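## Task

On the stand, a spring-loaded pin with a pull knob sits in one of the post's holes and locks it. Once the pin is pulled, the post falls unless something supports it. Letting it fall fails the task, and so can bringing it down quickly even while it is held. Lift the post by 4 holes (roughly 10 cm) and put the pin back so it is locked. Then release it and move the robots away. The task also fails if either robot tips over or is left leaning.

## Robot and tools

ROBOTS. There are two identical Hello Robot Stretch 4 robots, r1 and r2. Each has an omni-wheel base, a lift that runs up a mast, one arm that telescopes straight ahead, a three-joint wrist (yaw, pitch, roll) and a two-finger gripper. Each is about 1.6 m tall, and its base rim lies within 0.23 m of its base origin. Cameras per robot: <r>_head_camera, <r>_head_left_camera, <r>_head_right_camera and <r>_wrist_camera, where <r> is r1 or r2.

FRAMES. Each robot reports in its own base frame: origin on the floor under the base centre, x forward, y left, z up. The odometry frame is that base frame as it stood when the scene began. hand_pose is the pinch point between the open fingertips, given in the base frame, and the printed value may be slightly off. Neither robot knows where the other is. Only images, lidar_m and wrist_depth_mm reveal their relative placement.

execute_actions(actions, cameras). actions is a list holding one action, or empty to just get the state and images. The action is an object keyed by robot name, with a separate entry for each robot you move. Under a robot you may give:
- base: exactly one relative move, measured from where the base last reported itself. translate_m is forward (+) or back, -2 to 2 m. strafe_m is sideways, left +, -2 to 2 m. rotate_rad turns in place, counter-clockwise +, -3.2 to 3.2 rad.
- joints: absolute targets by name. lift_m 0 to 1.2 m. arm_m is extension, 0 to 0.55 m. wrist_yaw_rad -1.134 to 4.276 (0 straight ahead, + to the left, 3.14 folded back; above 3.4 the arm can get in the way). wrist_pitch_rad -1.117 to 4.259 (0 level, 1.57 pointing down). wrist_roll_rad -1.117 to 4.259 (+ turns clockwise when viewed from behind the gripper). gripper_m -0.038 to 0.141 m, the fingertip gap, where values below 0 squeeze the tips together. Targets past a range are clipped and reported.
- pace: "slow", "default", "fast" or "max". Base speed runs 0.1/0.3/0.4/0.6 m/s and turning 1/2/3/4 rad/s, and both are reduced when the lift is high.
- contact_limits: {"arm_m": 0 to 0.75}, which sets how hard the arm may push before it halts. The default is 0.5.
- end_of_arm: "enable_torque", sent by itself, turns wrist and gripper motors back on after a torque_fault.
Everything in one action starts together. A part you leave out may keep driving toward its earlier target. An unknown key or a bad value rejects the whole call. cameras is a list of names or "all". Leaving it out or giving null returns every camera, and [] returns none. To unfold the wrist at the start, send lift_m 0.4 with wrist_yaw_rad 0.

wait(seconds 0-10) issues no new command and returns the same report. zoom_image(camera, region=[x0,y0,x1,y1]) gives a closer look at part of that camera's latest full image, at most 504x504 px, with (0,0) at the top left. read_manual(section="licences") only returns licence text. finished_scene(scene) ends the current scene for good and reports success. The post must already be pinned, released and stable before you call it.

RESULT LINES. base_status and joint_status show how each commanded motion ended. "done" means the target was reached; for the base it only means the wheels turned the full amount. "off_target" means the part stopped short and may still be pushing. contact_stop_at_<key> means it struck something, and the lift, arm or wheels then go slack, so a slack lift can sink under a load. limit_stop_at_<name> covers own_body (a self-collision guard, often when the gripper is pitched up and rolled) and tilt (leaning over 6 degrees, with the drives going slack). torque_fault means a wrist or gripper motor went limp. If any call reports a stop, the later calls in that same reply are skipped. on_its_own lists what the call did not command, and "held at" is a target, not a measured position. joint_positions are the measured joints. base_odometry counts only wheel turns, with heading +left in ±3.142. If turned_by_wheels and turned_by_imu differ by more than about 0.1 rad, the base slipped or hit something. base_tilt gives forward/right lean in degrees, with a fixed bias of up to about 1.5 degrees. lidar_m gives 12 horizontal distances in 30-degree sectors: the 1st is straight ahead, then counter-clockwise, so the 4th is left, 7th behind and 10th right. "-" means nothing seen or closer than 0.25 m. wrist_depth_mm is a 7x7 grid of depths from 100 to 2000 mm, starting at the top left. motor_effort is each motor's percentage of its maximum, + toward higher joint values, with the action's peak in brackets. A gripper_m effort change is the best sign of a firm grip. For wheels, + means turning right.

GRIPPING. Command a gap smaller than the object. The further below its width, the harder the squeeze and the more the object is pulled in toward the wrist. Neither the gripper reading nor "done" proves you are holding anything. If the fingertips catch on a surface, raise the lift.

WHAT TO AVOID. Never let the unpinned post go unsupported, and lower it only slowly. Base-to-base contact between r1 and r2 quickly turns into a failing press, so stop before they touch. The same command can move the two robots differently, by up to about 3 cm per metre, which matters if both hold the same load. Turning or driving with more than 1 kg in the hand and arm_m over 0.2, steady hard pushes or pulls, and a high gripper or a high contact limit all risk tipping, more so at faster paces. A wrist that is overloaded or shoved (more than about 2 kg held level) faults. Robots hold their last command while you think, so leave them in a safe state between replies.

Each tool is called after "Call:" as name([rows], argument=value, ...), one row to a line, values as JSON.

## Session

Call:
execute_actions(actions=[])

Scene clock: 0.00 s.
r1.base_odometry: x=+0.000 y=+0.000 heading=+0.000 (m, m, rad; r1's odometry frame)
r1.turned_by_wheels: +0.000 (rad since the last result)
r1.turned_by_imu: +0.000 (rad since the last result)
r1.base_tilt: forward=-0.3 right=+0.3 (deg)
r1.lidar_m: 1.10 1.06 1.12 1.16 1.13 1.20 1.72 7.19 4.93 3.67 3.59 1.49
r1.base_status: not commanded
r1.joint_positions: lift_m=+0.186 arm_m=+0.002 wrist_yaw_rad=+3.087 wrist_pitch_rad=+0.012 wrist_roll_rad=-0.018 gripper_m=+0.057
r1.joint_status: not commanded
r1.motor_effort: lift_m=+20 arm_m=+0 wrist_yaw_rad=+2 wrist_pitch_rad=-5 wrist_roll_rad=-1 gripper_m=-1 wheel_0=+0 wheel_1=+0 wheel_2=+0 (%)
r1.hand_pose: x=-0.1108 y=+0.1031 z=+0.3607 quat_wxyz=(+0.027, -0.006, -0.009, +1.000) (m; r1's base frame)
r1.wrist_depth_mm: - 138 - - 1618 1229 1025 / - 120 170 - 1708 1281 1025 / - 124 177 - 1661 1255 1042 / 141 142 - - 1661 1255 1008 / 1618 - - - 1618 1229 1060 / 1078 1205 1025 1138 195 1138 1025 / 512 842 831 - 831 798 842
r2.base_odometry: x=+0.000 y=+0.000 heading=+0.000 (m, m, rad; r2's odometry frame)
r2.turned_by_wheels: +0.000 (rad since the last result)
r2.turned_by_imu: +0.000 (rad since the last result)
r2.base_tilt: forward=+0.6 right=-1.2 (deg)
r2.lidar_m: 0.77 0.71 0.73 0.99 1.38 1.43 1.85 4.34 5.18 3.59 3.37 1.14
r2.base_status: not commanded
r2.joint_positions: lift_m=+0.208 arm_m=+0.001 wrist_yaw_rad=+3.064 wrist_pitch_rad=-0.008 wrist_roll_rad=+0.009 gripper_m=+0.057
r2.joint_status: not commanded
r2.motor_effort: lift_m=+18 arm_m=-1 wrist_yaw_rad=-1 wrist_pitch_rad=-7 wrist_roll_rad=-1 gripper_m=-3 wheel_0=+0 wheel_1=+1 wheel_2=+0 (%)
r2.hand_pose: x=-0.1088 y=+0.1097 z=+0.3885 quat_wxyz=(+0.039, +0.004, +0.004, +0.999) (m; r2's base frame)
r2.wrist_depth_mm: - 142 - - 1708 1397 1160 / - 132 - - 1708 1430 1160 / - 131 196 - 1756 1397 1182 / 116 141 281 - 1708 1397 1160 / - - - - 1708 1366 1182 / 1464 1499 201 1537 205 1336 1182 / 976 976 991 156 991 946 1042
pictures: r1_head_camera, r1_head_left_camera, r1_head_right_camera, r1_wrist_camera, r2_head_camera, r2_head_left_camera, r2_head_right_camera, r2_wrist_camera
Images, in order (width x height): r1_head_camera 420x560, r1_head_left_camera 420x672, r1_head_right_camera 420x672, r1_wrist_camera 616x392, r2_head_camera 420x560, r2_head_left_camera 420x672, r2_head_right_camera 420x672, r2_wrist_camera 616x392.

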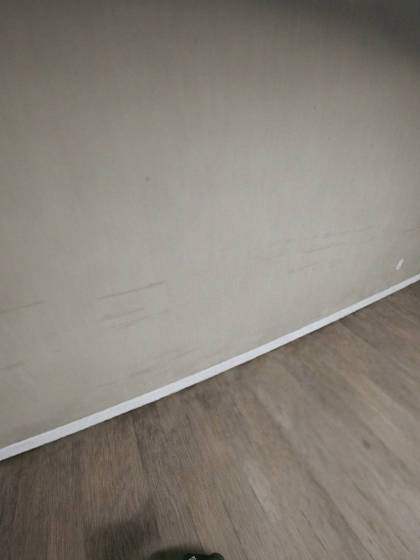

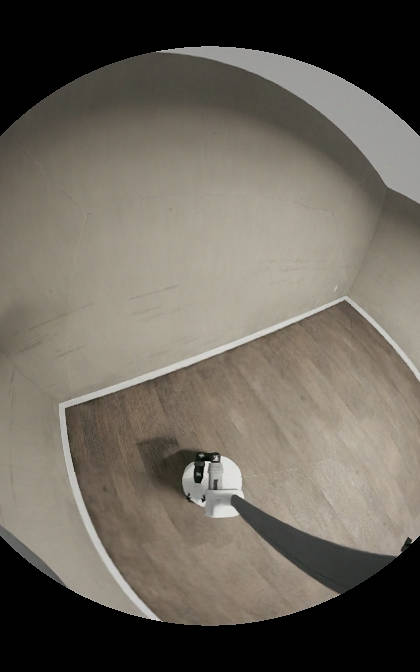

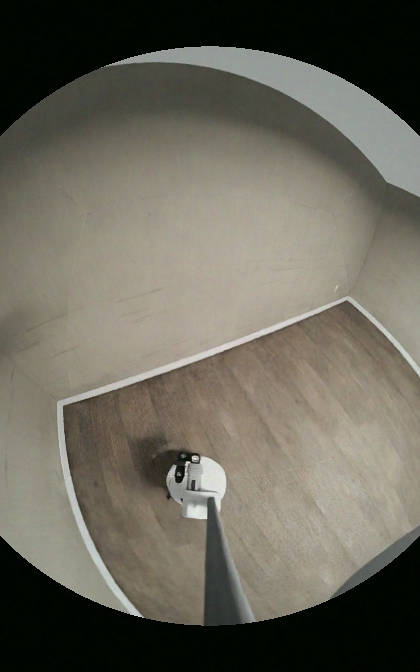

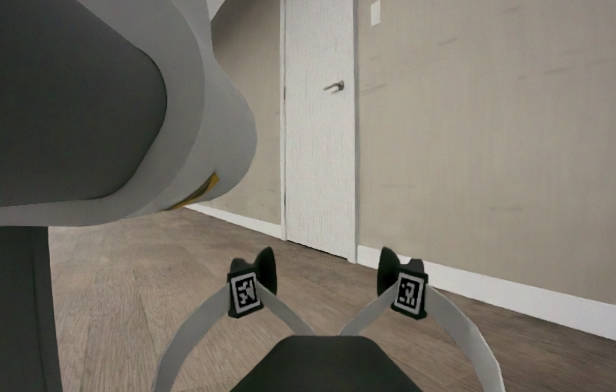

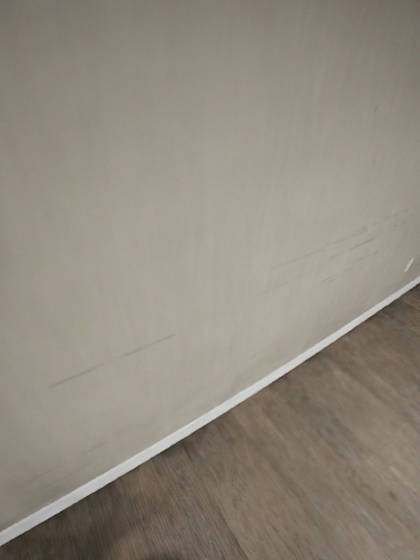

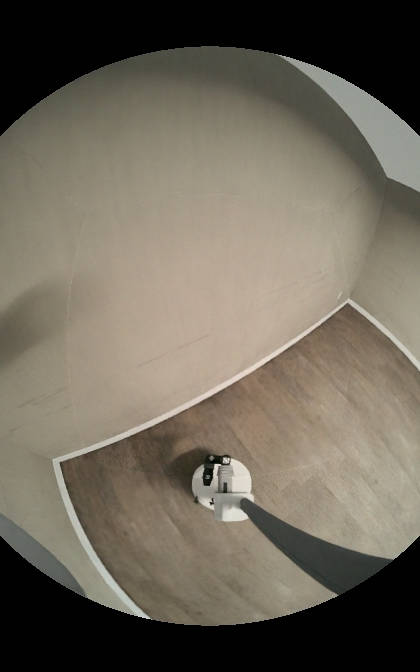

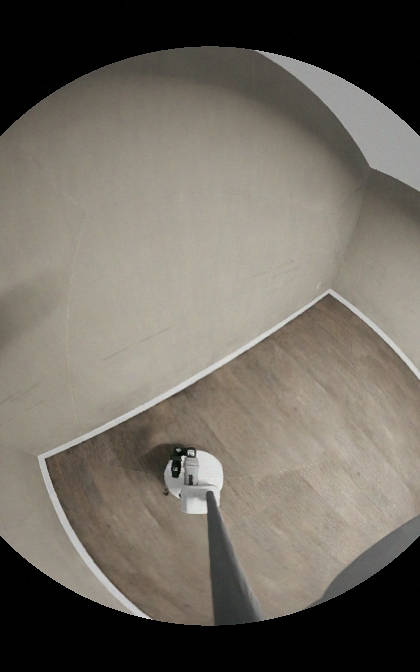

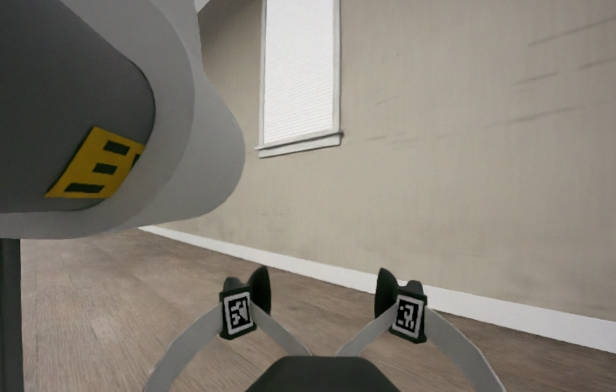

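Call:
execute_actions([
  {"r1":{"base":{"rotate_rad":-2.3},"pace":"fast"},"r2":{"base":{"rotate_rad":-2.3},"pace":"fast"}},
], cameras=[])

Call:
execute_actions([
  {"r1":{"base":{"translate_m":1.5},"joints":{"lift_m":0.5,"wrist_yaw_rad":0,"gripper_m":0.12},"pace":"max"},"r2":{"base":{"translate_m":2},"joints":{"lift_m":0.5,"wrist_yaw_rad":0,"gripper_m":0.12},"pace":"max"}},
], cameras=["r1_head_camera","r2_head_camera","r1_wrist_camera","r2_wrist_camera"])

Scene clock: 7.63 s.
r1.base_odometry: x=+0.000 y=+0.000 heading=-2.300 (m, m, rad; r1's odometry frame)
r1.turned_by_wheels: -2.300 (rad since the last result)
r1.turned_by_imu: -2.353 (rad since the last result)
r1.base_tilt: forward=-0.2 right=+0.2 (deg)
r1.lidar_m: 2.93 3.96 3.59 1.93 1.20 1.06 1.08 1.28 1.12 1.14 1.40 2.72
r1.base_status: done
r1.joint_positions: lift_m=+0.186 arm_m=+0.002 wrist_yaw_rad=+3.087 wrist_pitch_rad=+0.012 wrist_roll_rad=-0.018 gripper_m=+0.057
r1.joint_status: not commanded
r1.motor_effort: lift_m=+20(20) arm_m=+0(0) wrist_yaw_rad=+3(2) wrist_pitch_rad=-7(7) wrist_roll_rad=-1(1) gripper_m=-1(2) wheel_0=-1(7) wheel_1=-1(10) wheel_2=-2(12) (%)
r1.hand_pose: x=-0.1108 y=+0.1031 z=+0.3607 quat_wxyz=(+0.027, -0.006, -0.009, +1.000) (m; r1's base frame)
r1.wrist_depth_mm: - 138 1281 1229 1118 1042 976 / - 120 170 1229 1138 1060 976 / - 125 177 1255 1160 1060 1008 / 141 141 1336 1281 1138 1060 991 / 1308 1499 1397 1255 1138 1078 1025 / 1060 1182 1042 1138 195 1078 991 / 521 842 842 - 831 798 831
r2.base_odometry: x=+0.000 y=+0.000 heading=-2.300 (m, m, rad; r2's odometry frame)
r2.turned_by_wheels: -2.300 (rad since the last result)
r2.turned_by_imu: -2.264 (rad since the last result)
r2.base_tilt: forward=+0.3 right=-1.2 (deg)
r2.lidar_m: 7.05 3.96 3.37 1.52 0.85 0.71 0.71 0.83 1.35 1.38 1.57 2.67
r2.base_status: done
r2.joint_positions: lift_m=+0.208 arm_m=+0.001 wrist_yaw_rad=+3.063 wrist_pitch_rad=-0.008 wrist_roll_rad=+0.009 gripper_m=+0.057
r2.joint_status: not commanded
r2.motor_effort: lift_m=+18(18) arm_m=-1(1) wrist_yaw_rad=+4(1) wrist_pitch_rad=-7(8) wrist_roll_rad=-1(1) gripper_m=-4(6) wheel_0=+1(8) wheel_1=+0(12) wheel_2=-1(11) (%)
r2.hand_pose: x=-0.1087 y=+0.1097 z=+0.3885 quat_wxyz=(+0.039, +0.004, +0.004, +0.999) (m; r2's base frame)
r2.wrist_depth_mm: - 142 866 831 798 759 732 / - 132 854 831 788 759 723 / - 131 197 831 788 750 723 / 116 141 279 820 798 759 732 / 931 891 854 820 788 750 723 / 946 904 201 820 205 759 715 / 931 891 842 156 768 732 715
pictures: none
No camera images: the call's "cameras" was empty. Leave "cameras" out to get every camera's image.

Scene clock: 12.47 s.
r1.base_odometry: x=-1.000 y=-1.118 heading=-2.300 (m, m, rad; r1's odometry frame)
r1.turned_by_wheels: +0.000 (rad since the last result)
r1.turned_by_imu: -0.005 (rad since the last result)
r1.base_tilt: forward=-0.2 right=+0.3 (deg)
r1.lidar_m: 1.37 3.39 3.07 3.12 2.78 2.50 2.48 1.82 1.61 1.58 2.00 3.89
r1.base_status: done
r1.joint_positions: lift_m=+0.500 arm_m=+0.002 wrist_yaw_rad=+0.000 wrist_pitch_rad=+0.012 wrist_roll_rad=-0.018 gripper_m=+0.120
r1.joint_status: all done
r1.motor_effort: lift_m=+20(24) arm_m=+0(0) wrist_yaw_rad=+1(6) wrist_pitch_rad=-7(6) wrist_roll_rad=-1(1) gripper_m=-4(3) wheel_0=+0(7) wheel_1=+1(9) wheel_2=-1(16) (%)
r1.hand_pose: x=+0.4609 y=-0.0874 z=+0.6746 quat_wxyz=(+1.000, -0.009, +0.006, +0.000) (m; r1's base frame)
r1.wrist_depth_mm: - - - - - - - / - - - - - - - / - - - - - - - / - - - - - - - / - - - - - - - / - - 1255 - 1756 1708 - / 1464 1430 1499 - 1464 1397 1397
r2.base_odometry: x=-1.332 y=-1.492 heading=-2.300 (m, m, rad; r2's odometry frame)
r2.turned_by_wheels: +0.000 (rad since the last result)
r2.turned_by_imu: -0.003 (rad since the last result)
r2.base_tilt: forward=+0.6 right=-1.2 (deg)
r2.lidar_m: 2.31 3.44 2.90 2.89 3.11 2.67 2.67 2.18 1.80 1.82 2.13 3.58
r2.base_status: done
r2.joint_positions: lift_m=+0.500 arm_m=+0.001 wrist_yaw_rad=+0.000 wrist_pitch_rad=-0.008 wrist_roll_rad=+0.009 gripper_m=+0.120
r2.joint_status: all done
r2.motor_effort: lift_m=+19(23) arm_m=-1(1) wrist_yaw_rad=+2(6) wrist_pitch_rad=-7(8) wrist_roll_rad=-1(0) gripper_m=-1(3) wheel_0=+1(8) wheel_1=+1(8) wheel_2=+3(11) (%)
r2.hand_pose: x=+0.4605 y=-0.0874 z=+0.6804 quat_wxyz=(+1.000, +0.004, -0.004, +0.000) (m; r2's base frame)
r2.wrist_depth_mm: - - - - - - - / - - - - - - - / - - - - - - - / - - - - - - - / - - - - - - - / - - 198 - - 211 - / 1618 1576 1756 147 1618 1576 1618
pictures: r1_head_camera, r1_wrist_camera, r2_head_camera, r2_wrist_camera
Images, in order (width x height): r1_head_camera 420x560, r1_wrist_camera 616x392, r2_head_camera 420x560, r2_wrist_camera 616x392.

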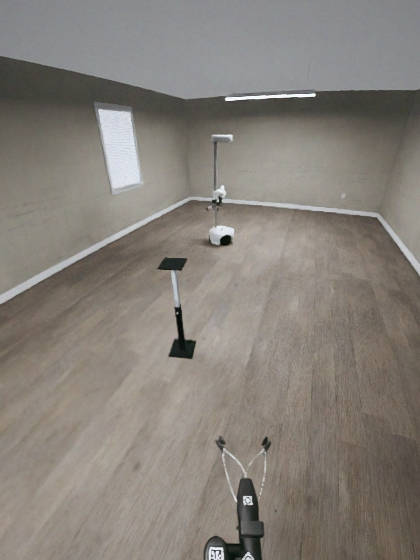

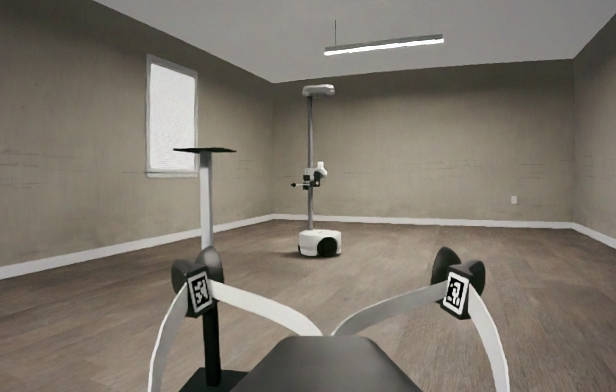

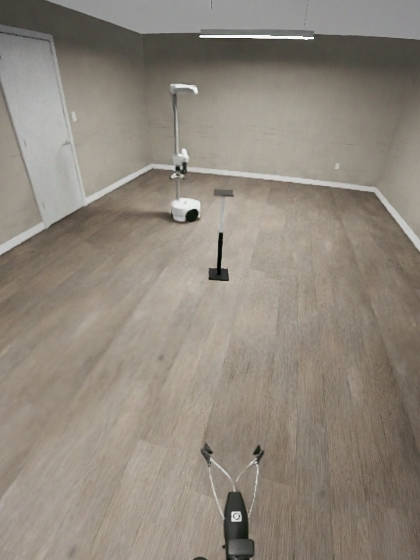

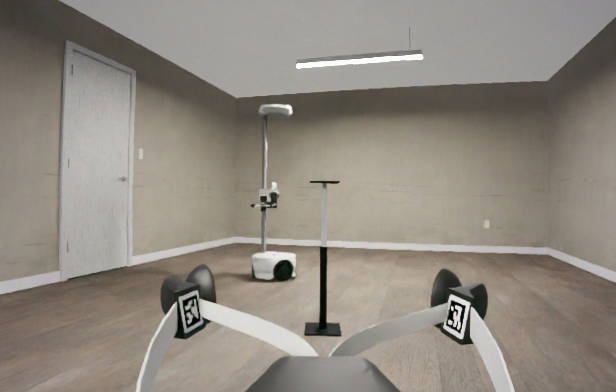

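Call:
execute_actions([
  {"r1":{"base":{"strafe_m":0.35},"joints":{"lift_m":0.27,"wrist_pitch_rad":0,"wrist_roll_rad":0},"pace":"fast"},"r2":{"base":{"translate_m":1.5},"pace":"max"}},
], cameras=["r1_wrist_camera","r2_wrist_camera"])

Call:
execute_actions([
  {"r1":{"base":{"translate_m":0.6},"pace":"max"}},
], cameras=["r1_head_camera","r2_head_camera","r1_wrist_camera"])

Scene clock: 26.60 s.
r1.base_odometry: x=-0.739 y=-1.352 heading=-2.301 (m, m, rad; r1's odometry frame)
r1.turned_by_wheels: +0.000 (rad since the last result)
r1.turned_by_imu: -0.001 (rad since the last result)
r1.base_tilt: forward=-0.3 right=+0.4 (deg)
r1.lidar_m: 1.36 3.05 2.74 2.75 2.66 2.37 2.40 2.20 1.93 1.94 2.41 4.64
r1.base_status: done
r1.joint_positions: lift_m=+0.270 arm_m=+0.002 wrist_yaw_rad=+0.000 wrist_pitch_rad=+0.002 wrist_roll_rad=+0.000 gripper_m=+0.120
r1.joint_status: all done
r1.motor_effort: lift_m=+18(19) arm_m=+0(0) wrist_yaw_rad=+2(1) wrist_pitch_rad=-6(7) wrist_roll_rad=+0(1) gripper_m=+1(2) wheel_0=+0(11) wheel_1=-1(11) wheel_2=-1(1) (%)
r1.hand_pose: x=+0.4609 y=-0.0874 z=+0.4478 quat_wxyz=(+1.000, +0.000, +0.001, +0.000) (m; r1's base frame)
r1.wrist_depth_mm: - - - - - - - / - - - - - - - / - - - - - - - / - - - - - - - / - - - - - - - / 1464 1499 1255 1308 1281 1205 1366 / 1060 1008 1078 - 1008 976 976
r2.base_odometry: x=-2.331 y=-2.611 heading=-2.299 (m, m, rad; r2's odometry frame)
r2.turned_by_wheels: +0.000 (rad since the last result)
r2.turned_by_imu: -0.002 (rad since the last result)
r2.base_tilt: forward=+0.6 right=-1.1 (deg)
r2.lidar_m: 0.79 3.01 2.55 2.54 2.93 4.14 4.13 2.58 2.19 2.20 2.53 4.23
r2.base_status: done
r2.joint_positions: lift_m=+0.500 arm_m=+0.001 wrist_yaw_rad=+0.000 wrist_pitch_rad=-0.008 wrist_roll_rad=+0.009 gripper_m=+0.120
r2.joint_status: not commanded
r2.motor_effort: lift_m=+19(19) arm_m=-1(1) wrist_yaw_rad=+2(1) wrist_pitch_rad=-6(6) wrist_roll_rad=+0(1) gripper_m=-3(1) wheel_0=+2(9) wheel_1=+2(8) wheel_2=+2(15) (%)
r2.hand_pose: x=+0.4605 y=-0.0874 z=+0.6804 quat_wxyz=(+1.000, +0.004, -0.004, +0.000) (m; r2's base frame)
r2.wrist_depth_mm: - - - - - - - / - - - - - - - / - - - - - - - / - - - - - - - / - - - 1863 - - - / - - 198 1808 - 211 - / 1618 1618 1708 146 1618 1618 1618
pictures: r1_wrist_camera, r2_wrist_camera
Images, in order (width x height): r1_wrist_camera 616x392, r2_wrist_camera 616x392.

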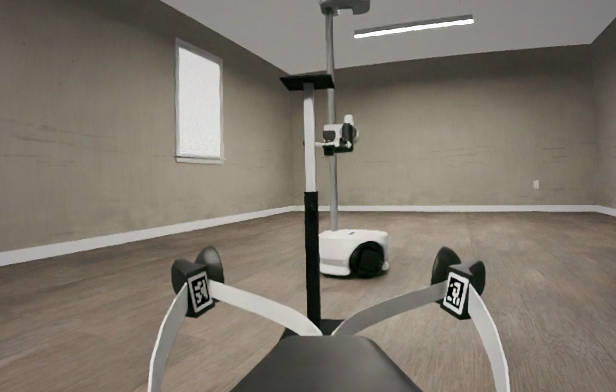

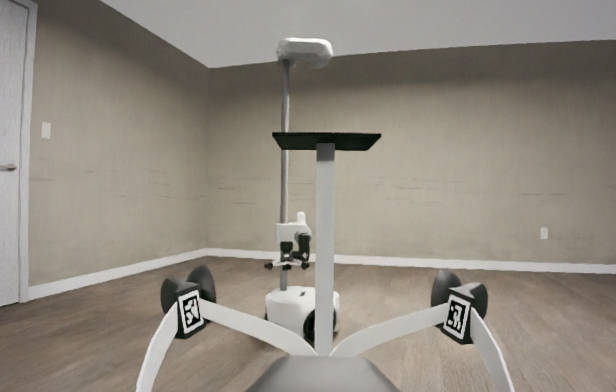

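Scene clock: 29.20 s.
r1.base_odometry: x=-1.139 y=-1.799 heading=-2.301 (m, m, rad; r1's odometry frame)
r1.turned_by_wheels: +0.000 (rad since the last result)
r1.turned_by_imu: -0.003 (rad since the last result)
r1.base_tilt: forward=-0.3 right=+0.4 (deg)
r1.lidar_m: 0.77 2.84 2.55 2.58 3.13 2.93 2.97 2.40 2.14 2.14 2.62 5.06
r1.base_status: done
r1.joint_positions: lift_m=+0.270 arm_m=+0.002 wrist_yaw_rad=+0.000 wrist_pitch_rad=+0.002 wrist_roll_rad=+0.000 gripper_m=+0.120
r1.joint_status: not commanded
r1.motor_effort: lift_m=+19(19) arm_m=+0(0) wrist_yaw_rad=+1(2) wrist_pitch_rad=-6(6) wrist_roll_rad=+0(1) gripper_m=-1(1) wheel_0=+0(6) wheel_1=-1(6) wheel_2=-1(16) (%)
r1.hand_pose: x=+0.4609 y=-0.0874 z=+0.4477 quat_wxyz=(+1.000, +0.000, +0.001, +0.000) (m; r1's base frame)
r1.wrist_depth_mm: - - - - - - - / - - - - - - - / - - - - - - - / - - - - - - - / - - - 1366 - - - / 1499 1576 1255 1281 1255 1182 1366 / 1060 1025 1098 - 1025 946 1008
r2.base_odometry: x=-2.331 y=-2.611 heading=-2.299 (m, m, rad; r2's odometry frame)
r2.turned_by_wheels: +0.000 (rad since the last result)
r2.turned_by_imu: +0.000 (rad since the last result)
r2.base_tilt: forward=+0.4 right=-1.3 (deg)
r2.lidar_m: 0.76 2.97 2.55 2.54 2.91 4.13 4.15 2.60 2.20 2.20 2.52 4.22
r2.base_status: not commanded
r2.joint_positions: lift_m=+0.500 arm_m=+0.001 wrist_yaw_rad=+0.000 wrist_pitch_rad=-0.008 wrist_roll_rad=+0.009 gripper_m=+0.120
r2.joint_status: not commanded
r2.motor_effort: lift_m=+19(19) arm_m=-1(1) wrist_yaw_rad=-2(0) wrist_pitch_rad=-6(6) wrist_roll_rad=-1(0) gripper_m=-1(0) wheel_0=+2(2) wheel_1=+2(2) wheel_2=+2(2) (%)
r2.hand_pose: x=+0.4605 y=-0.0874 z=+0.6804 quat_wxyz=(+1.000, +0.004, -0.004, +0.000) (m; r2's base frame)
r2.wrist_depth_mm: - - - - - - - / - - - - - - - / - - - - - - - / - - - - - - - / - - - 1464 - - - / - - 199 1464 - 211 - / 1618 1576 1708 147 1618 1576 1618
pictures: r1_head_camera, r1_wrist_camera, r2_head_camera
Images, in order (width x height): r1_head_camera 420x560, r1_wrist_camera 616x392, r2_head_camera 420x560.

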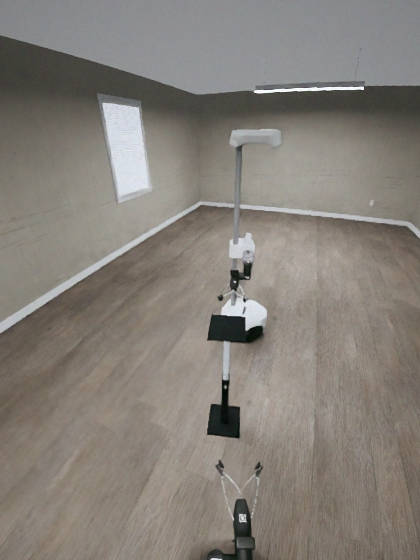

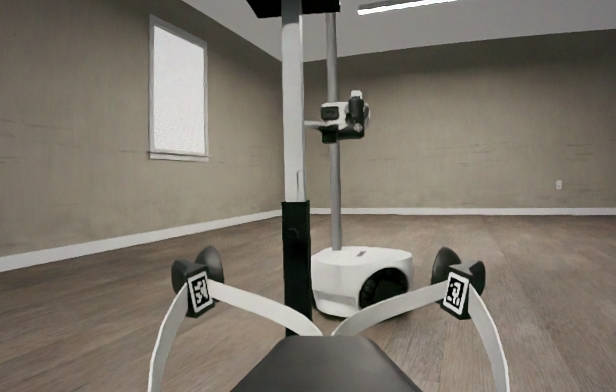

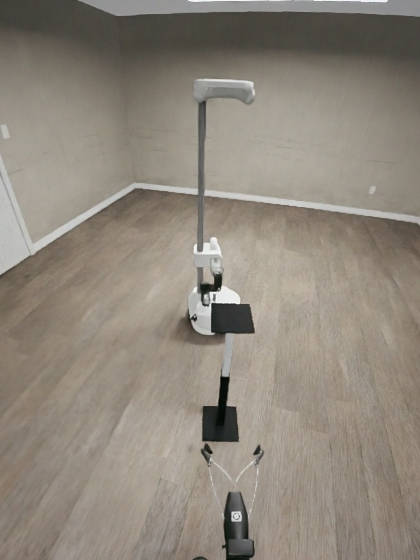

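Call:
execute_actions([
  {"r1":{"base":{"strafe_m":0.055},"joints":{"lift_m":0.24,"arm_m":0.2}},"r2":{"base":{"translate_m":0.2},"joints":{"arm_m":0.1,"lift_m":0.46}}},
], cameras=["r1_head_camera","r2_wrist_camera","r1_wrist_camera"])

Call:
zoom_image(camera="r1_head_camera", region=[170,300,310,460])

Scene clock: 37.57 s.
r1.base_odometry: x=-1.098 y=-1.836 heading=-2.301 (m, m, rad; r1's odometry frame)
r1.turned_by_wheels: +0.000 (rad since the last result)
r1.turned_by_imu: +0.000 (rad since the last result)
r1.base_tilt: forward=-0.1 right=+0.4 (deg)
r1.lidar_m: 0.75 2.78 2.50 2.52 3.06 2.92 2.95 2.48 2.17 2.21 2.71 1.43
r1.base_status: done
r1.joint_positions: lift_m=+0.240 arm_m=+0.198 wrist_yaw_rad=+0.000 wrist_pitch_rad=+0.002 wrist_roll_rad=+0.000 gripper_m=+0.120
r1.joint_status: all done
r1.motor_effort: lift_m=+17(19) arm_m=+9(9) wrist_yaw_rad=+1(3) wrist_pitch_rad=-6(5) wrist_roll_rad=+0(0) gripper_m=-1(4) wheel_0=+1(7) wheel_1=+0(9) wheel_2=-1(1) (%)
r1.hand_pose: x=+0.6579 y=-0.0874 z=+0.4178 quat_wxyz=(+1.000, +0.000, +0.001, +0.000) (m; r1's base frame)
r1.wrist_depth_mm: - - - - - - - / - - - 750 1118 - - / - - - - - - - / - - - - - - - / - - - - - - - / 1397 1397 1205 407 891 1098 1255 / 976 976 1042 - 904 904 931
r2.base_odometry: x=-2.464 y=-2.760 heading=-2.299 (m, m, rad; r2's odometry frame)
r2.turned_by_wheels: +0.000 (rad since the last result)
r2.turned_by_imu: +0.000 (rad since the last result)
r2.base_tilt: forward=+0.5 right=-1.3 (deg)
r2.lidar_m: 0.57 2.93 2.49 2.50 2.84 4.32 - 2.63 2.27 2.26 2.57 4.33
r2.base_status: done
r2.joint_positions: lift_m=+0.460 arm_m=+0.099 wrist_yaw_rad=+0.000 wrist_pitch_rad=-0.008 wrist_roll_rad=+0.009 gripper_m=+0.120
r2.joint_status: all done
r2.motor_effort: lift_m=+14(17) arm_m=+5(9) wrist_yaw_rad=+0(0) wrist_pitch_rad=-7(8) wrist_roll_rad=+0(1) gripper_m=-1(1) wheel_0=+1(7) wheel_1=+2(7) wheel_2=-2(14) (%)
r2.hand_pose: x=+0.5585 y=-0.0874 z=+0.6408 quat_wxyz=(+1.000, +0.004, -0.004, +0.000) (m; r2's base frame)
r2.wrist_depth_mm: - - - 290 297 - - / - - - 362 - - - / - - - - - - - / - - - - - - - / - - - 1229 - - - / - - 199 759 - 211 - / 1499 1499 1618 147 1430 1499 1537
pictures: r1_head_camera, r1_wrist_camera, r2_wrist_camera
Images, in order (width x height): r1_head_camera 420x560, r1_wrist_camera 616x392, r2_wrist_camera 616x392.

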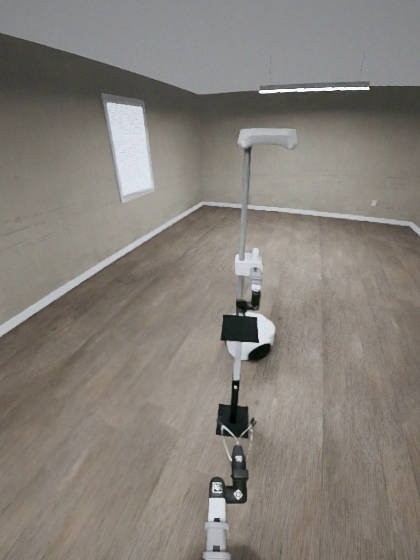

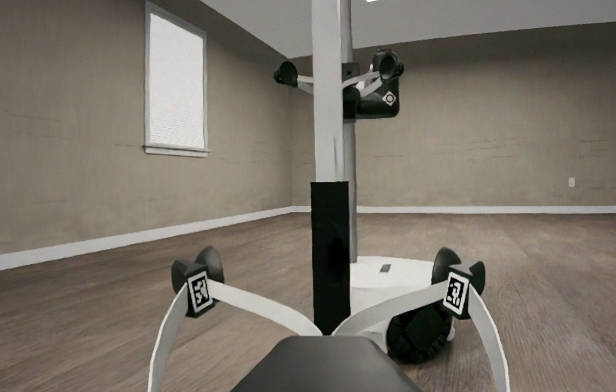

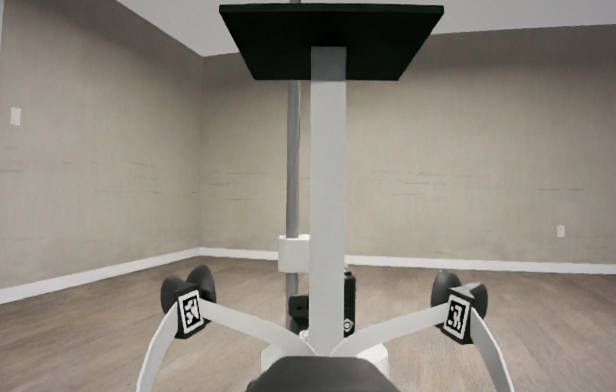

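Region (170, 300, 310, 460) of r1_head_camera's 420x560 image, scaled by 3.150, with more detail than that image has; it fills the left 441 columns of this view, and the rest is white.

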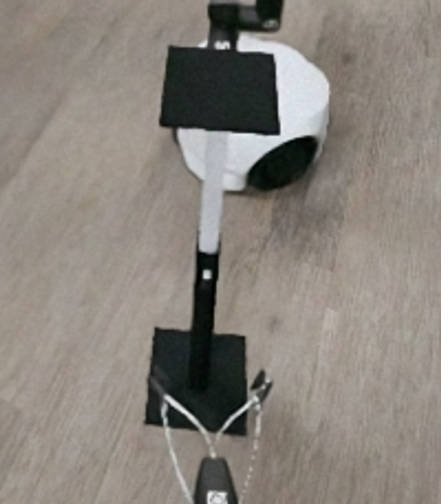

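Call:
execute_actions([
  {"r1":{"joints":{"arm_m":0.29,"gripper_m":0.075}},"r2":{"base":{"translate_m":0.125},"joints":{"gripper_m":0.07}}},
], cameras=["r1_head_left_camera","r2_wrist_camera","r1_wrist_camera"])

Call:
zoom_image(camera="r1_wrist_camera", region=[220,150,440,330])

Call:
zoom_image(camera="r1_head_left_camera", region=[190,320,270,420])

Scene clock: 46.13 s.
r1.base_odometry: x=-1.098 y=-1.836 heading=-2.301 (m, m, rad; r1's odometry frame)
r1.turned_by_wheels: +0.000 (rad since the last result)
r1.turned_by_imu: +0.000 (rad since the last result)
r1.base_tilt: forward=-0.2 right=+0.4 (deg)
r1.lidar_m: 0.77 2.78 2.49 2.52 3.07 2.92 2.94 2.48 2.18 2.21 2.73 1.27
r1.base_status: not commanded
r1.joint_positions: lift_m=+0.240 arm_m=+0.288 wrist_yaw_rad=+0.000 wrist_pitch_rad=+0.002 wrist_roll_rad=+0.000 gripper_m=+0.075
r1.joint_status: all done
r1.motor_effort: lift_m=+18(18) arm_m=+9(10) wrist_yaw_rad=+2(3) wrist_pitch_rad=-6(7) wrist_roll_rad=+0(0) gripper_m=+2(3) wheel_0=+1(1) wheel_1=+0(0) wheel_2=-1(1) (%)
r1.hand_pose: x=+0.7479 y=-0.0874 z=+0.4178 quat_wxyz=(+1.000, +0.000, +0.001, +0.000) (m; r1's base frame)
r1.wrist_depth_mm: - - - 439 569 - - / - - - - 603 - - / - - - - - - - / - - - 320 - - - / - - - 315 - - - / 1397 1397 202 317 683 1118 1255 / 1008 931 991 - 676 707 931
r2.base_odometry: x=-2.547 y=-2.854 heading=-2.299 (m, m, rad; r2's odometry frame)
r2.turned_by_wheels: +0.000 (rad since the last result)
r2.turned_by_imu: +0.000 (rad since the last result)
r2.base_tilt: forward=+0.4 right=-1.3 (deg)
r2.lidar_m: 0.47 2.87 2.48 2.47 2.83 4.46 - 2.69 2.29 2.27 2.62 0.48
r2.base_status: done
r2.joint_positions: lift_m=+0.460 arm_m=+0.099 wrist_yaw_rad=+0.000 wrist_pitch_rad=-0.008 wrist_roll_rad=+0.009 gripper_m=+0.070
r2.joint_status: all done
r2.motor_effort: lift_m=+14(14) arm_m=+5(5) wrist_yaw_rad=-3(1) wrist_pitch_rad=-7(7) wrist_roll_rad=+0(0) gripper_m=-2(4) wheel_0=+3(7) wheel_1=+2(6) wheel_2=-1(11) (%)
r2.hand_pose: x=+0.5585 y=-0.0874 z=+0.6408 quat_wxyz=(+1.000, +0.004, -0.004, +0.000) (m; r2's base frame)
r2.wrist_depth_mm: - - - 204 289 - - / - - - 204 - - - / - - - 203 - - - / - - - 203 - - - / - - - 203 - - - / - - 196 202 209 - - / 1499 1499 1537 154 1430 1430 1576
pictures: r1_head_left_camera, r1_wrist_camera, r2_wrist_camera
Images, in order (width x height): r1_head_left_camera 420x672, r1_wrist_camera 616x392, r2_wrist_camera 616x392.

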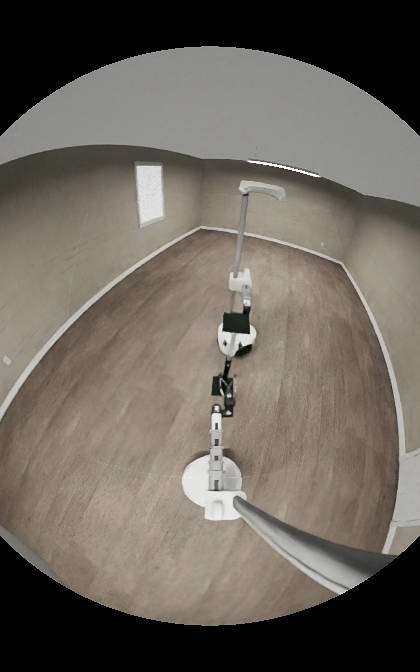

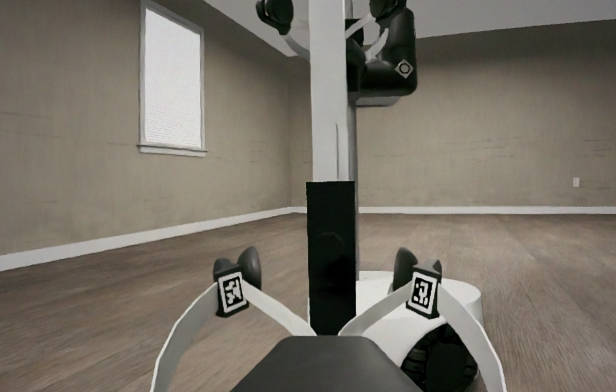

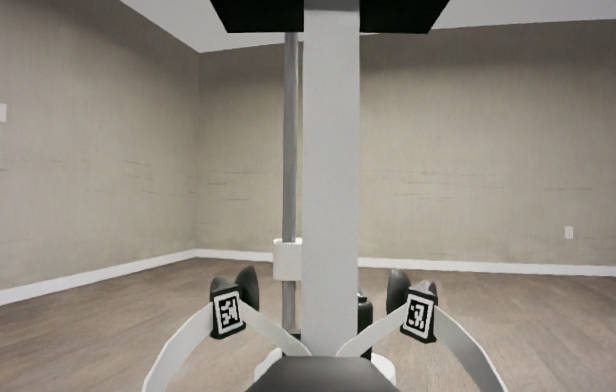

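Region (220, 150, 440, 330) of r1_wrist_camera's 616x392 image, scaled by 2.291; it fills the top 412 rows of this view, and the rest is white.

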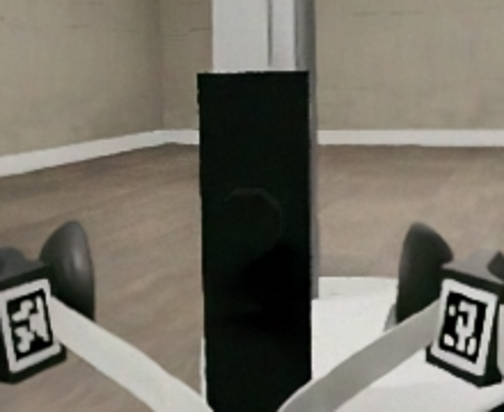

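Region (190, 320, 270, 420) of r1_head_left_camera's 420x672 image, scaled by 5.040, with more detail than that image has; it fills the left 403 columns of this view, and the rest is white.

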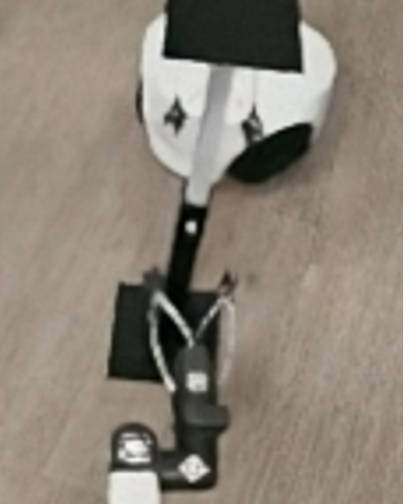

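Call:
execute_actions([
  {"r1":{"joints":{"arm_m":0.335,"lift_m":0.246,"gripper_m":0.045}},"r2":{"base":{"strafe_m":-0.004},"joints":{"arm_m":0.088,"gripper_m":0.04}}},
], cameras=["r2_wrist_camera","r1_wrist_camera","r1_head_camera"])

Call:
zoom_image(camera="r1_wrist_camera", region=[220,150,440,330])

Call:
zoom_image(camera="r1_head_camera", region=[200,340,280,430])

Scene clock: 57.23 s.
r1.base_odometry: x=-1.098 y=-1.836 heading=-2.301 (m, m, rad; r1's odometry frame)
r1.turned_by_wheels: +0.000 (rad since the last result)
r1.turned_by_imu: +0.000 (rad since the last result)
r1.base_tilt: forward=-0.3 right=+0.2 (deg)
r1.lidar_m: 0.75 2.79 2.49 2.52 3.08 2.92 2.94 2.48 2.18 2.21 2.72 1.28
r1.base_status: not commanded
r1.joint_positions: lift_m=+0.246 arm_m=+0.333 wrist_yaw_rad=+0.000 wrist_pitch_rad=+0.002 wrist_roll_rad=+0.000 gripper_m=+0.045
r1.joint_status: all done
r1.motor_effort: lift_m=+23(24) arm_m=+9(7) wrist_yaw_rad=+2(1) wrist_pitch_rad=-6(6) wrist_roll_rad=+0(0) gripper_m=+1(3) wheel_0=+1(1) wheel_1=+0(0) wheel_2=-1(1) (%)
r1.hand_pose: x=+0.7929 y=-0.0874 z=+0.4234 quat_wxyz=(+1.000, +0.000, +0.001, +0.000) (m; r1's base frame)
r1.wrist_depth_mm: - - - 274 539 - - / - - - - 569 - - / - - - - - - - / - - - 277 - - - / - - - 271 - - - / 1464 1430 195 273 198 1098 1281 / 1008 1008 960 - 647 668 931
r2.base_odometry: x=-2.550 y=-2.851 heading=-2.299 (m, m, rad; r2's odometry frame)
r2.turned_by_wheels: +0.000 (rad since the last result)
r2.turned_by_imu: +0.001 (rad since the last result)
r2.base_tilt: forward=+0.5 right=-1.2 (deg)
r2.lidar_m: 0.46 2.89 2.49 2.46 2.83 4.46 - 2.70 2.28 2.26 2.60 0.47
r2.base_status: done
r2.joint_positions: lift_m=+0.460 arm_m=+0.089 wrist_yaw_rad=+0.000 wrist_pitch_rad=-0.008 wrist_roll_rad=+0.009 gripper_m=+0.040
r2.joint_status: all done
r2.motor_effort: lift_m=+14(14) arm_m=-5(5) wrist_yaw_rad=+3(2) wrist_pitch_rad=-6(6) wrist_roll_rad=+0(0) gripper_m=-4(4) wheel_0=-3(8) wheel_1=+3(8) wheel_2=+0(1) (%)
r2.hand_pose: x=+0.5483 y=-0.0874 z=+0.6408 quat_wxyz=(+1.000, +0.004, -0.004, +0.000) (m; r2's base frame)
r2.wrist_depth_mm: - - - 213 - - - / - - - 213 - - - / - - - 213 - - - / - - - 213 - - - / - - - 213 - - - / - - 202 212 195 - - / 1499 1464 1430 163 1464 1430 1537
pictures: r1_head_camera, r1_wrist_camera, r2_wrist_camera
Images, in order (width x height): r1_head_camera 420x560, r1_wrist_camera 616x392, r2_wrist_camera 616x392.

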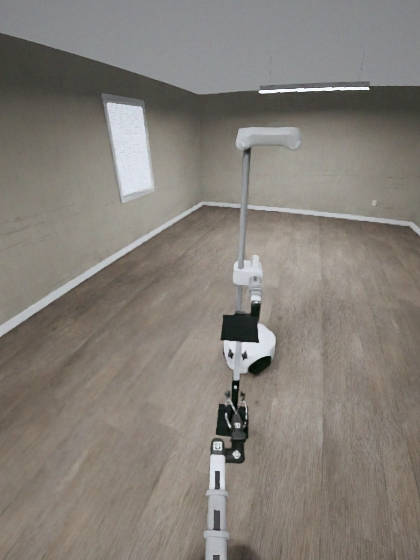

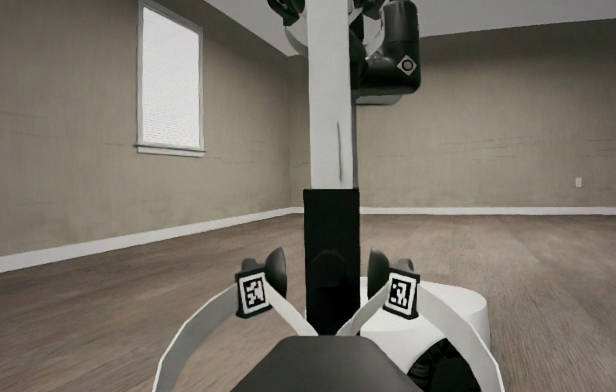

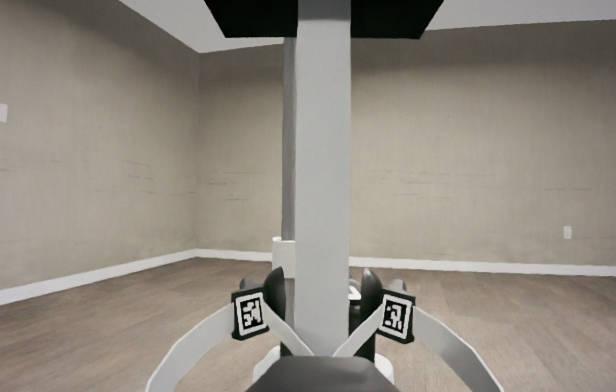

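Region (220, 150, 440, 330) of r1_wrist_camera's 616x392 image, scaled by 2.291; it fills the top 412 rows of this view, and the rest is white.

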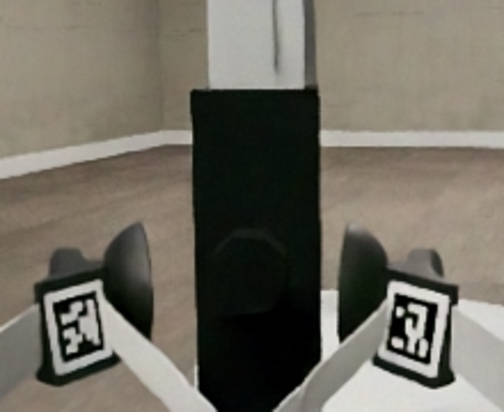

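Region (200, 340, 280, 430) of r1_head_camera's 420x560 image, scaled by 5.600, with more detail than that image has.

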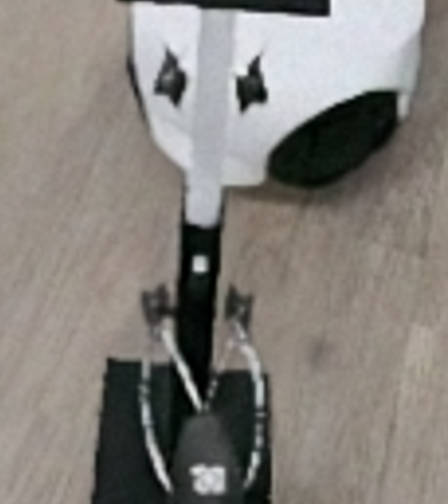

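Call:
execute_actions([
  {"r1":{"joints":{"arm_m":0.35,"gripper_m":0.025}},"r2":{"joints":{"arm_m":0.098,"gripper_m":-0.03}}},
], cameras=[])

Call:
execute_actions([
  {"r1":{"joints":{"arm_m":0.356,"gripper_m":-0.02}},"r2":{"joints":{"lift_m":0.467},"pace":"slow"}},
], cameras=["r2_wrist_camera","r1_wrist_camera"])

Scene clock: 63.40 s.
r1.base_odometry: x=-1.098 y=-1.836 heading=-2.301 (m, m, rad; r1's odometry frame)
r1.turned_by_wheels: +0.000 (rad since the last result)
r1.turned_by_imu: +0.000 (rad since the last result)
r1.base_tilt: forward=-0.2 right=+0.3 (deg)
r1.lidar_m: 0.75 2.79 2.50 2.51 3.09 2.93 2.95 2.49 2.19 2.19 2.71 1.27
r1.base_status: not commanded
r1.joint_positions: lift_m=+0.246 arm_m=+0.348 wrist_yaw_rad=+0.000 wrist_pitch_rad=+0.002 wrist_roll_rad=+0.000 gripper_m=+0.025
r1.joint_status: all done
r1.motor_effort: lift_m=+23(23) arm_m=+9(10) wrist_yaw_rad=+1(1) wrist_pitch_rad=-5(7) wrist_roll_rad=+0(0) gripper_m=-4(3) wheel_0=+1(1) wheel_1=+0(0) wheel_2=-1(1) (%)
r1.hand_pose: x=+0.8079 y=-0.0874 z=+0.4234 quat_wxyz=(+1.000, +0.000, +0.001, +0.000) (m; r1's base frame)
r1.wrist_depth_mm: - - - 259 508 - - / - - - - 525 - - / - - - - - - - / - - - 263 - - - / - - - 254 - - - / 1397 1430 1205 256 191 1098 1281 / 1025 946 976 - 609 640 960
r2.base_odometry: x=-2.550 y=-2.851 heading=-2.298 (m, m, rad; r2's odometry frame)
r2.turned_by_wheels: +0.001 (rad since the last result)
r2.turned_by_imu: +0.001 (rad since the last result)
r2.base_tilt: forward=+0.7 right=-1.1 (deg)
r2.lidar_m: 0.45 2.90 2.48 2.48 2.82 4.45 - 2.68 2.29 2.28 2.58 0.49
r2.base_status: not commanded
r2.joint_positions: lift_m=+0.460 arm_m=+0.099 wrist_yaw_rad=+0.011 wrist_pitch_rad=-0.006 wrist_roll_rad=+0.009 gripper_m=-0.029
r2.joint_status: all done
r2.on_its_own: wrist_yaw_rad is at rest, and its effort (-33) is outside its rest range (-13 to +13)
r2.motor_effort: lift_m=+14(14) arm_m=-7(7) wrist_yaw_rad=-33(32) wrist_pitch_rad=-11(12) wrist_roll_rad=+0(1) gripper_m=-41(43) wheel_0=-4(4) wheel_1=+1(3) wheel_2=+10(10) (%)
r2.hand_pose: x=+0.5596 y=-0.0843 z=+0.6403 quat_wxyz=(+1.000, +0.004, -0.003, +0.005) (m; r2's base frame)
r2.wrist_depth_mm: - - - 200 - - - / - - - 199 - - - / - - - 199 - - - / - - - 199 - - - / - - - 199 - - - / - - 183 199 193 - - / 1464 1397 1464 199 539 151 1537
pictures: none
No camera images: the call's "cameras" was empty. Leave "cameras" out to get every camera's image.

Scene clock: 64.60 s.
r1.base_odometry: x=-1.098 y=-1.836 heading=-2.301 (m, m, rad; r1's odometry frame)
r1.turned_by_wheels: +0.000 (rad since the last result)
r1.turned_by_imu: +0.000 (rad since the last result)
r1.base_tilt: forward=-0.3 right=+0.3 (deg)
r1.lidar_m: 0.76 2.80 2.49 2.52 3.04 2.93 2.95 2.49 2.17 2.22 2.72 1.27
r1.base_status: not commanded
r1.joint_positions: lift_m=+0.246 arm_m=+0.355 wrist_yaw_rad=+0.003 wrist_pitch_rad=+0.003 wrist_roll_rad=+0.000 gripper_m=-0.019
r1.joint_status: all done
r1.motor_effort: lift_m=+23(23) arm_m=+4(10) wrist_yaw_rad=-7(7) wrist_pitch_rad=-8(7) wrist_roll_rad=+0(0) gripper_m=-26(23) wheel_0=-2(1) wheel_1=+0(0) wheel_2=+3(3) (%)
r1.hand_pose: x=+0.8150 y=-0.0865 z=+0.4232 quat_wxyz=(+1.000, +0.000, +0.001, +0.002) (m; r1's base frame)
r1.wrist_depth_mm: - - - 253 500 - - / - - - - 904 - - / - - - - - - - / - - - 256 - - - / - - - 247 - - - / 1397 1430 182 208 186 1078 1308 / 1025 960 991 - 609 627 917
r2.base_odometry: x=-2.550 y=-2.851 heading=-2.298 (m, m, rad; r2's odometry frame)
r2.turned_by_wheels: +0.000 (rad since the last result)
r2.turned_by_imu: -0.001 (rad since the last result)
r2.base_tilt: forward=+0.5 right=-1.2 (deg)
r2.lidar_m: 0.46 2.90 2.49 2.48 2.81 4.45 - 2.66 2.26 2.27 2.58 0.49
r2.base_status: not commanded
r2.joint_positions: lift_m=+0.466 arm_m=+0.099 wrist_yaw_rad=+0.011 wrist_pitch_rad=+0.001 wrist_roll_rad=+0.009 gripper_m=-0.029
r2.joint_status: all done
r2.on_its_own: wrist_yaw_rad is at rest, and its effort (-32) is outside its rest range (-13 to +13); wrist_pitch_rad is at rest, and its effort (-31) is outside its rest range (-23 to +23)
r2.motor_effort: lift_m=+25(25) arm_m=-8(7) wrist_yaw_rad=-32(30) wrist_pitch_rad=-31(31) wrist_roll_rad=-1(1) gripper_m=-42(43) wheel_0=-4(5) wheel_1=+0(1) wheel_2=+11(11) (%)
r2.hand_pose: x=+0.5597 y=-0.0842 z=+0.6444 quat_wxyz=(+1.000, +0.004, +0.000, +0.006) (m; r2's base frame)
r2.wrist_depth_mm: - - - 198 - - - / - - - 198 - - - / - - - 198 - - - / - - - 199 - - - / - - - 199 - - - / - - 183 199 195 - - / 1499 1366 1464 198 521 150 1464
pictures: r1_wrist_camera, r2_wrist_camera
Images, in order (width x height): r1_wrist_camera 616x392, r2_wrist_camera 616x392.

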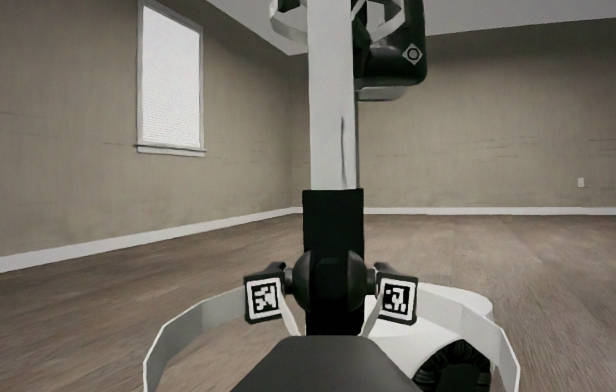

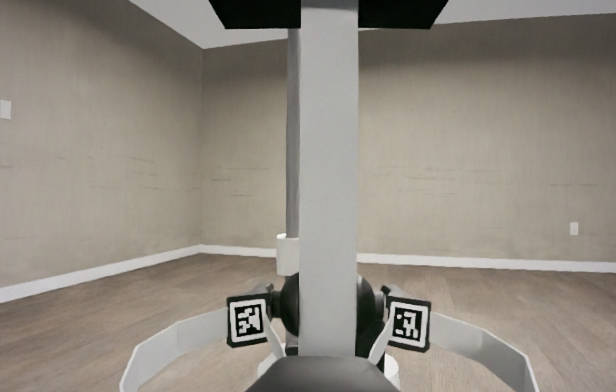

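Call:
execute_actions([
  {"r1":{"joints":{"arm_m":0.335},"pace":"slow"},"r2":{"joints":{"arm_m":0.106,"wrist_yaw_rad":0.01},"pace":"slow"}},
], cameras=["r1_wrist_camera"])

Call:
execute_actions([
  {"r2":{"joints":{"lift_m":0.477},"pace":"slow"}},
], cameras=["r1_wrist_camera"])

Scene clock: 71.87 s.
r1.base_odometry: x=-1.098 y=-1.836 heading=-2.301 (m, m, rad; r1's odometry frame)
r1.turned_by_wheels: +0.000 (rad since the last result)
r1.turned_by_imu: +0.000 (rad since the last result)
r1.base_tilt: forward=-0.2 right=+0.3 (deg)
r1.lidar_m: 0.76 2.77 2.49 2.52 3.10 2.93 2.95 2.46 2.18 2.21 2.71 1.25
r1.base_status: not commanded
r1.joint_positions: lift_m=+0.246 arm_m=+0.337 wrist_yaw_rad=+0.003 wrist_pitch_rad=+0.003 wrist_roll_rad=+0.000 gripper_m=-0.019
r1.joint_status: all done
r1.motor_effort: lift_m=+23(23) arm_m=-12(13) wrist_yaw_rad=-6(8) wrist_pitch_rad=-9(9) wrist_roll_rad=+0(0) gripper_m=-24(25) wheel_0=-2(2) wheel_1=-1(1) wheel_2=+3(3) (%)
r1.hand_pose: x=+0.7968 y=-0.0866 z=+0.4232 quat_wxyz=(+1.000, +0.000, +0.001, +0.001) (m; r1's base frame)
r1.wrist_depth_mm: - - - 293 521 - - / - - - - 904 - - / - - - - - - - / - - - 273 - - - / - - - 265 - - - / 1430 1430 182 227 183 1118 1281 / 1008 976 960 - 627 647 946
r2.base_odometry: x=-2.550 y=-2.851 heading=-2.299 (m, m, rad; r2's odometry frame)
r2.turned_by_wheels: -0.001 (rad since the last result)
r2.turned_by_imu: +0.000 (rad since the last result)
r2.base_tilt: forward=+0.4 right=-1.1 (deg)
r2.lidar_m: 0.47 2.91 2.49 2.46 2.81 4.45 - 2.67 2.28 2.28 2.63 0.50
r2.base_status: not commanded
r2.joint_positions: lift_m=+0.466 arm_m=+0.104 wrist_yaw_rad=+0.006 wrist_pitch_rad=+0.000 wrist_roll_rad=+0.009 gripper_m=-0.029
r2.joint_status: all done
r2.on_its_own: wrist_pitch_rad is at rest, and its effort (-29) is outside its rest range (-23 to +23)
r2.motor_effort: lift_m=+25(25) arm_m=+10(11) wrist_yaw_rad=+13(31) wrist_pitch_rad=-29(31) wrist_roll_rad=-1(1) gripper_m=-29(41) wheel_0=-3(5) wheel_1=+0(0) wheel_2=+0(11) (%)
r2.hand_pose: x=+0.5641 y=-0.0858 z=+0.6447 quat_wxyz=(+1.000, +0.004, +0.000, +0.003) (m; r2's base frame)
r2.wrist_depth_mm: - - - 196 - - - / - - - 198 - - - / - - - 197 - - - / - - - 198 - - - / - - - 197 - - - / - - 182 197 193 - - / 1430 1366 1397 198 788 153 1464
pictures: r1_wrist_camera
Images, in order (width x height): r1_wrist_camera 616x392.

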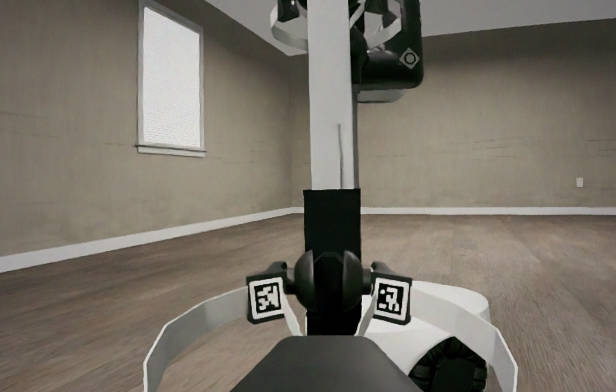

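Scene clock: 72.60 s.
r1.base_odometry: x=-1.098 y=-1.836 heading=-2.301 (m, m, rad; r1's odometry frame)
r1.turned_by_wheels: +0.000 (rad since the last result)
r1.turned_by_imu: +0.000 (rad since the last result)
r1.base_tilt: forward=-0.3 right=+0.3 (deg)
r1.lidar_m: 0.74 2.79 2.50 2.53 3.08 2.92 2.93 2.47 2.16 2.22 2.72 1.26
r1.base_status: not commanded
r1.joint_positions: lift_m=+0.246 arm_m=+0.337 wrist_yaw_rad=+0.003 wrist_pitch_rad=+0.003 wrist_roll_rad=+0.000 gripper_m=-0.019
r1.joint_status: not commanded
r1.motor_effort: lift_m=+23(23) arm_m=-12(12) wrist_yaw_rad=-6(6) wrist_pitch_rad=-9(10) wrist_roll_rad=+0(0) gripper_m=-26(23) wheel_0=-2(2) wheel_1=-1(1) wheel_2=+4(4) (%)
r1.hand_pose: x=+0.7968 y=-0.0866 z=+0.4232 quat_wxyz=(+1.000, +0.000, +0.001, +0.001) (m; r1's base frame)
r1.wrist_depth_mm: - - - 312 521 - - / - - - - 946 - - / - - - - - - - / - - - 274 - - - / - - - 266 - - - / 1397 1397 181 228 182 1118 1281 / 1008 931 976 - 640 654 917
r2.base_odometry: x=-2.550 y=-2.851 heading=-2.299 (m, m, rad; r2's odometry frame)
r2.turned_by_wheels: +0.000 (rad since the last result)
r2.turned_by_imu: +0.000 (rad since the last result)
r2.base_tilt: forward=+0.5 right=-1.2 (deg)
r2.lidar_m: 0.46 2.90 2.48 2.47 2.82 4.43 - 2.67 2.28 2.27 2.60 0.50
r2.base_status: not commanded
r2.joint_positions: lift_m=+0.476 arm_m=+0.104 wrist_yaw_rad=+0.006 wrist_pitch_rad=+0.002 wrist_roll_rad=+0.009 gripper_m=-0.029
r2.joint_status: all done
r2.on_its_own: wrist_pitch_rad is at rest, and its effort (-36) is outside its rest range (-23 to +23)
r2.motor_effort: lift_m=+25(25) arm_m=+10(10) wrist_yaw_rad=+10(14) wrist_pitch_rad=-36(38) wrist_roll_rad=-1(0) gripper_m=-27(28) wheel_0=-3(3) wheel_1=+0(0) wheel_2=+0(0) (%)
r2.hand_pose: x=+0.5642 y=-0.0858 z=+0.6539 quat_wxyz=(+1.000, +0.004, +0.001, +0.003) (m; r2's base frame)
r2.wrist_depth_mm: - - - 196 - - - / - - - 196 - - - / - - - 197 - - - / - - - 198 - - - / - - - 198 - - - / - - 182 198 193 - - / 1464 1366 1397 198 798 153 1499
pictures: r1_wrist_camera
Images, in order (width x height): r1_wrist_camera 616x392.

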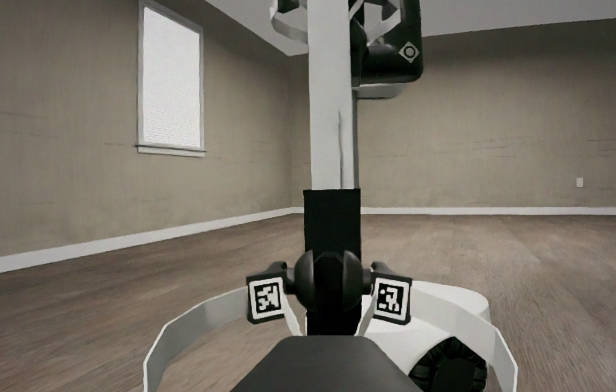

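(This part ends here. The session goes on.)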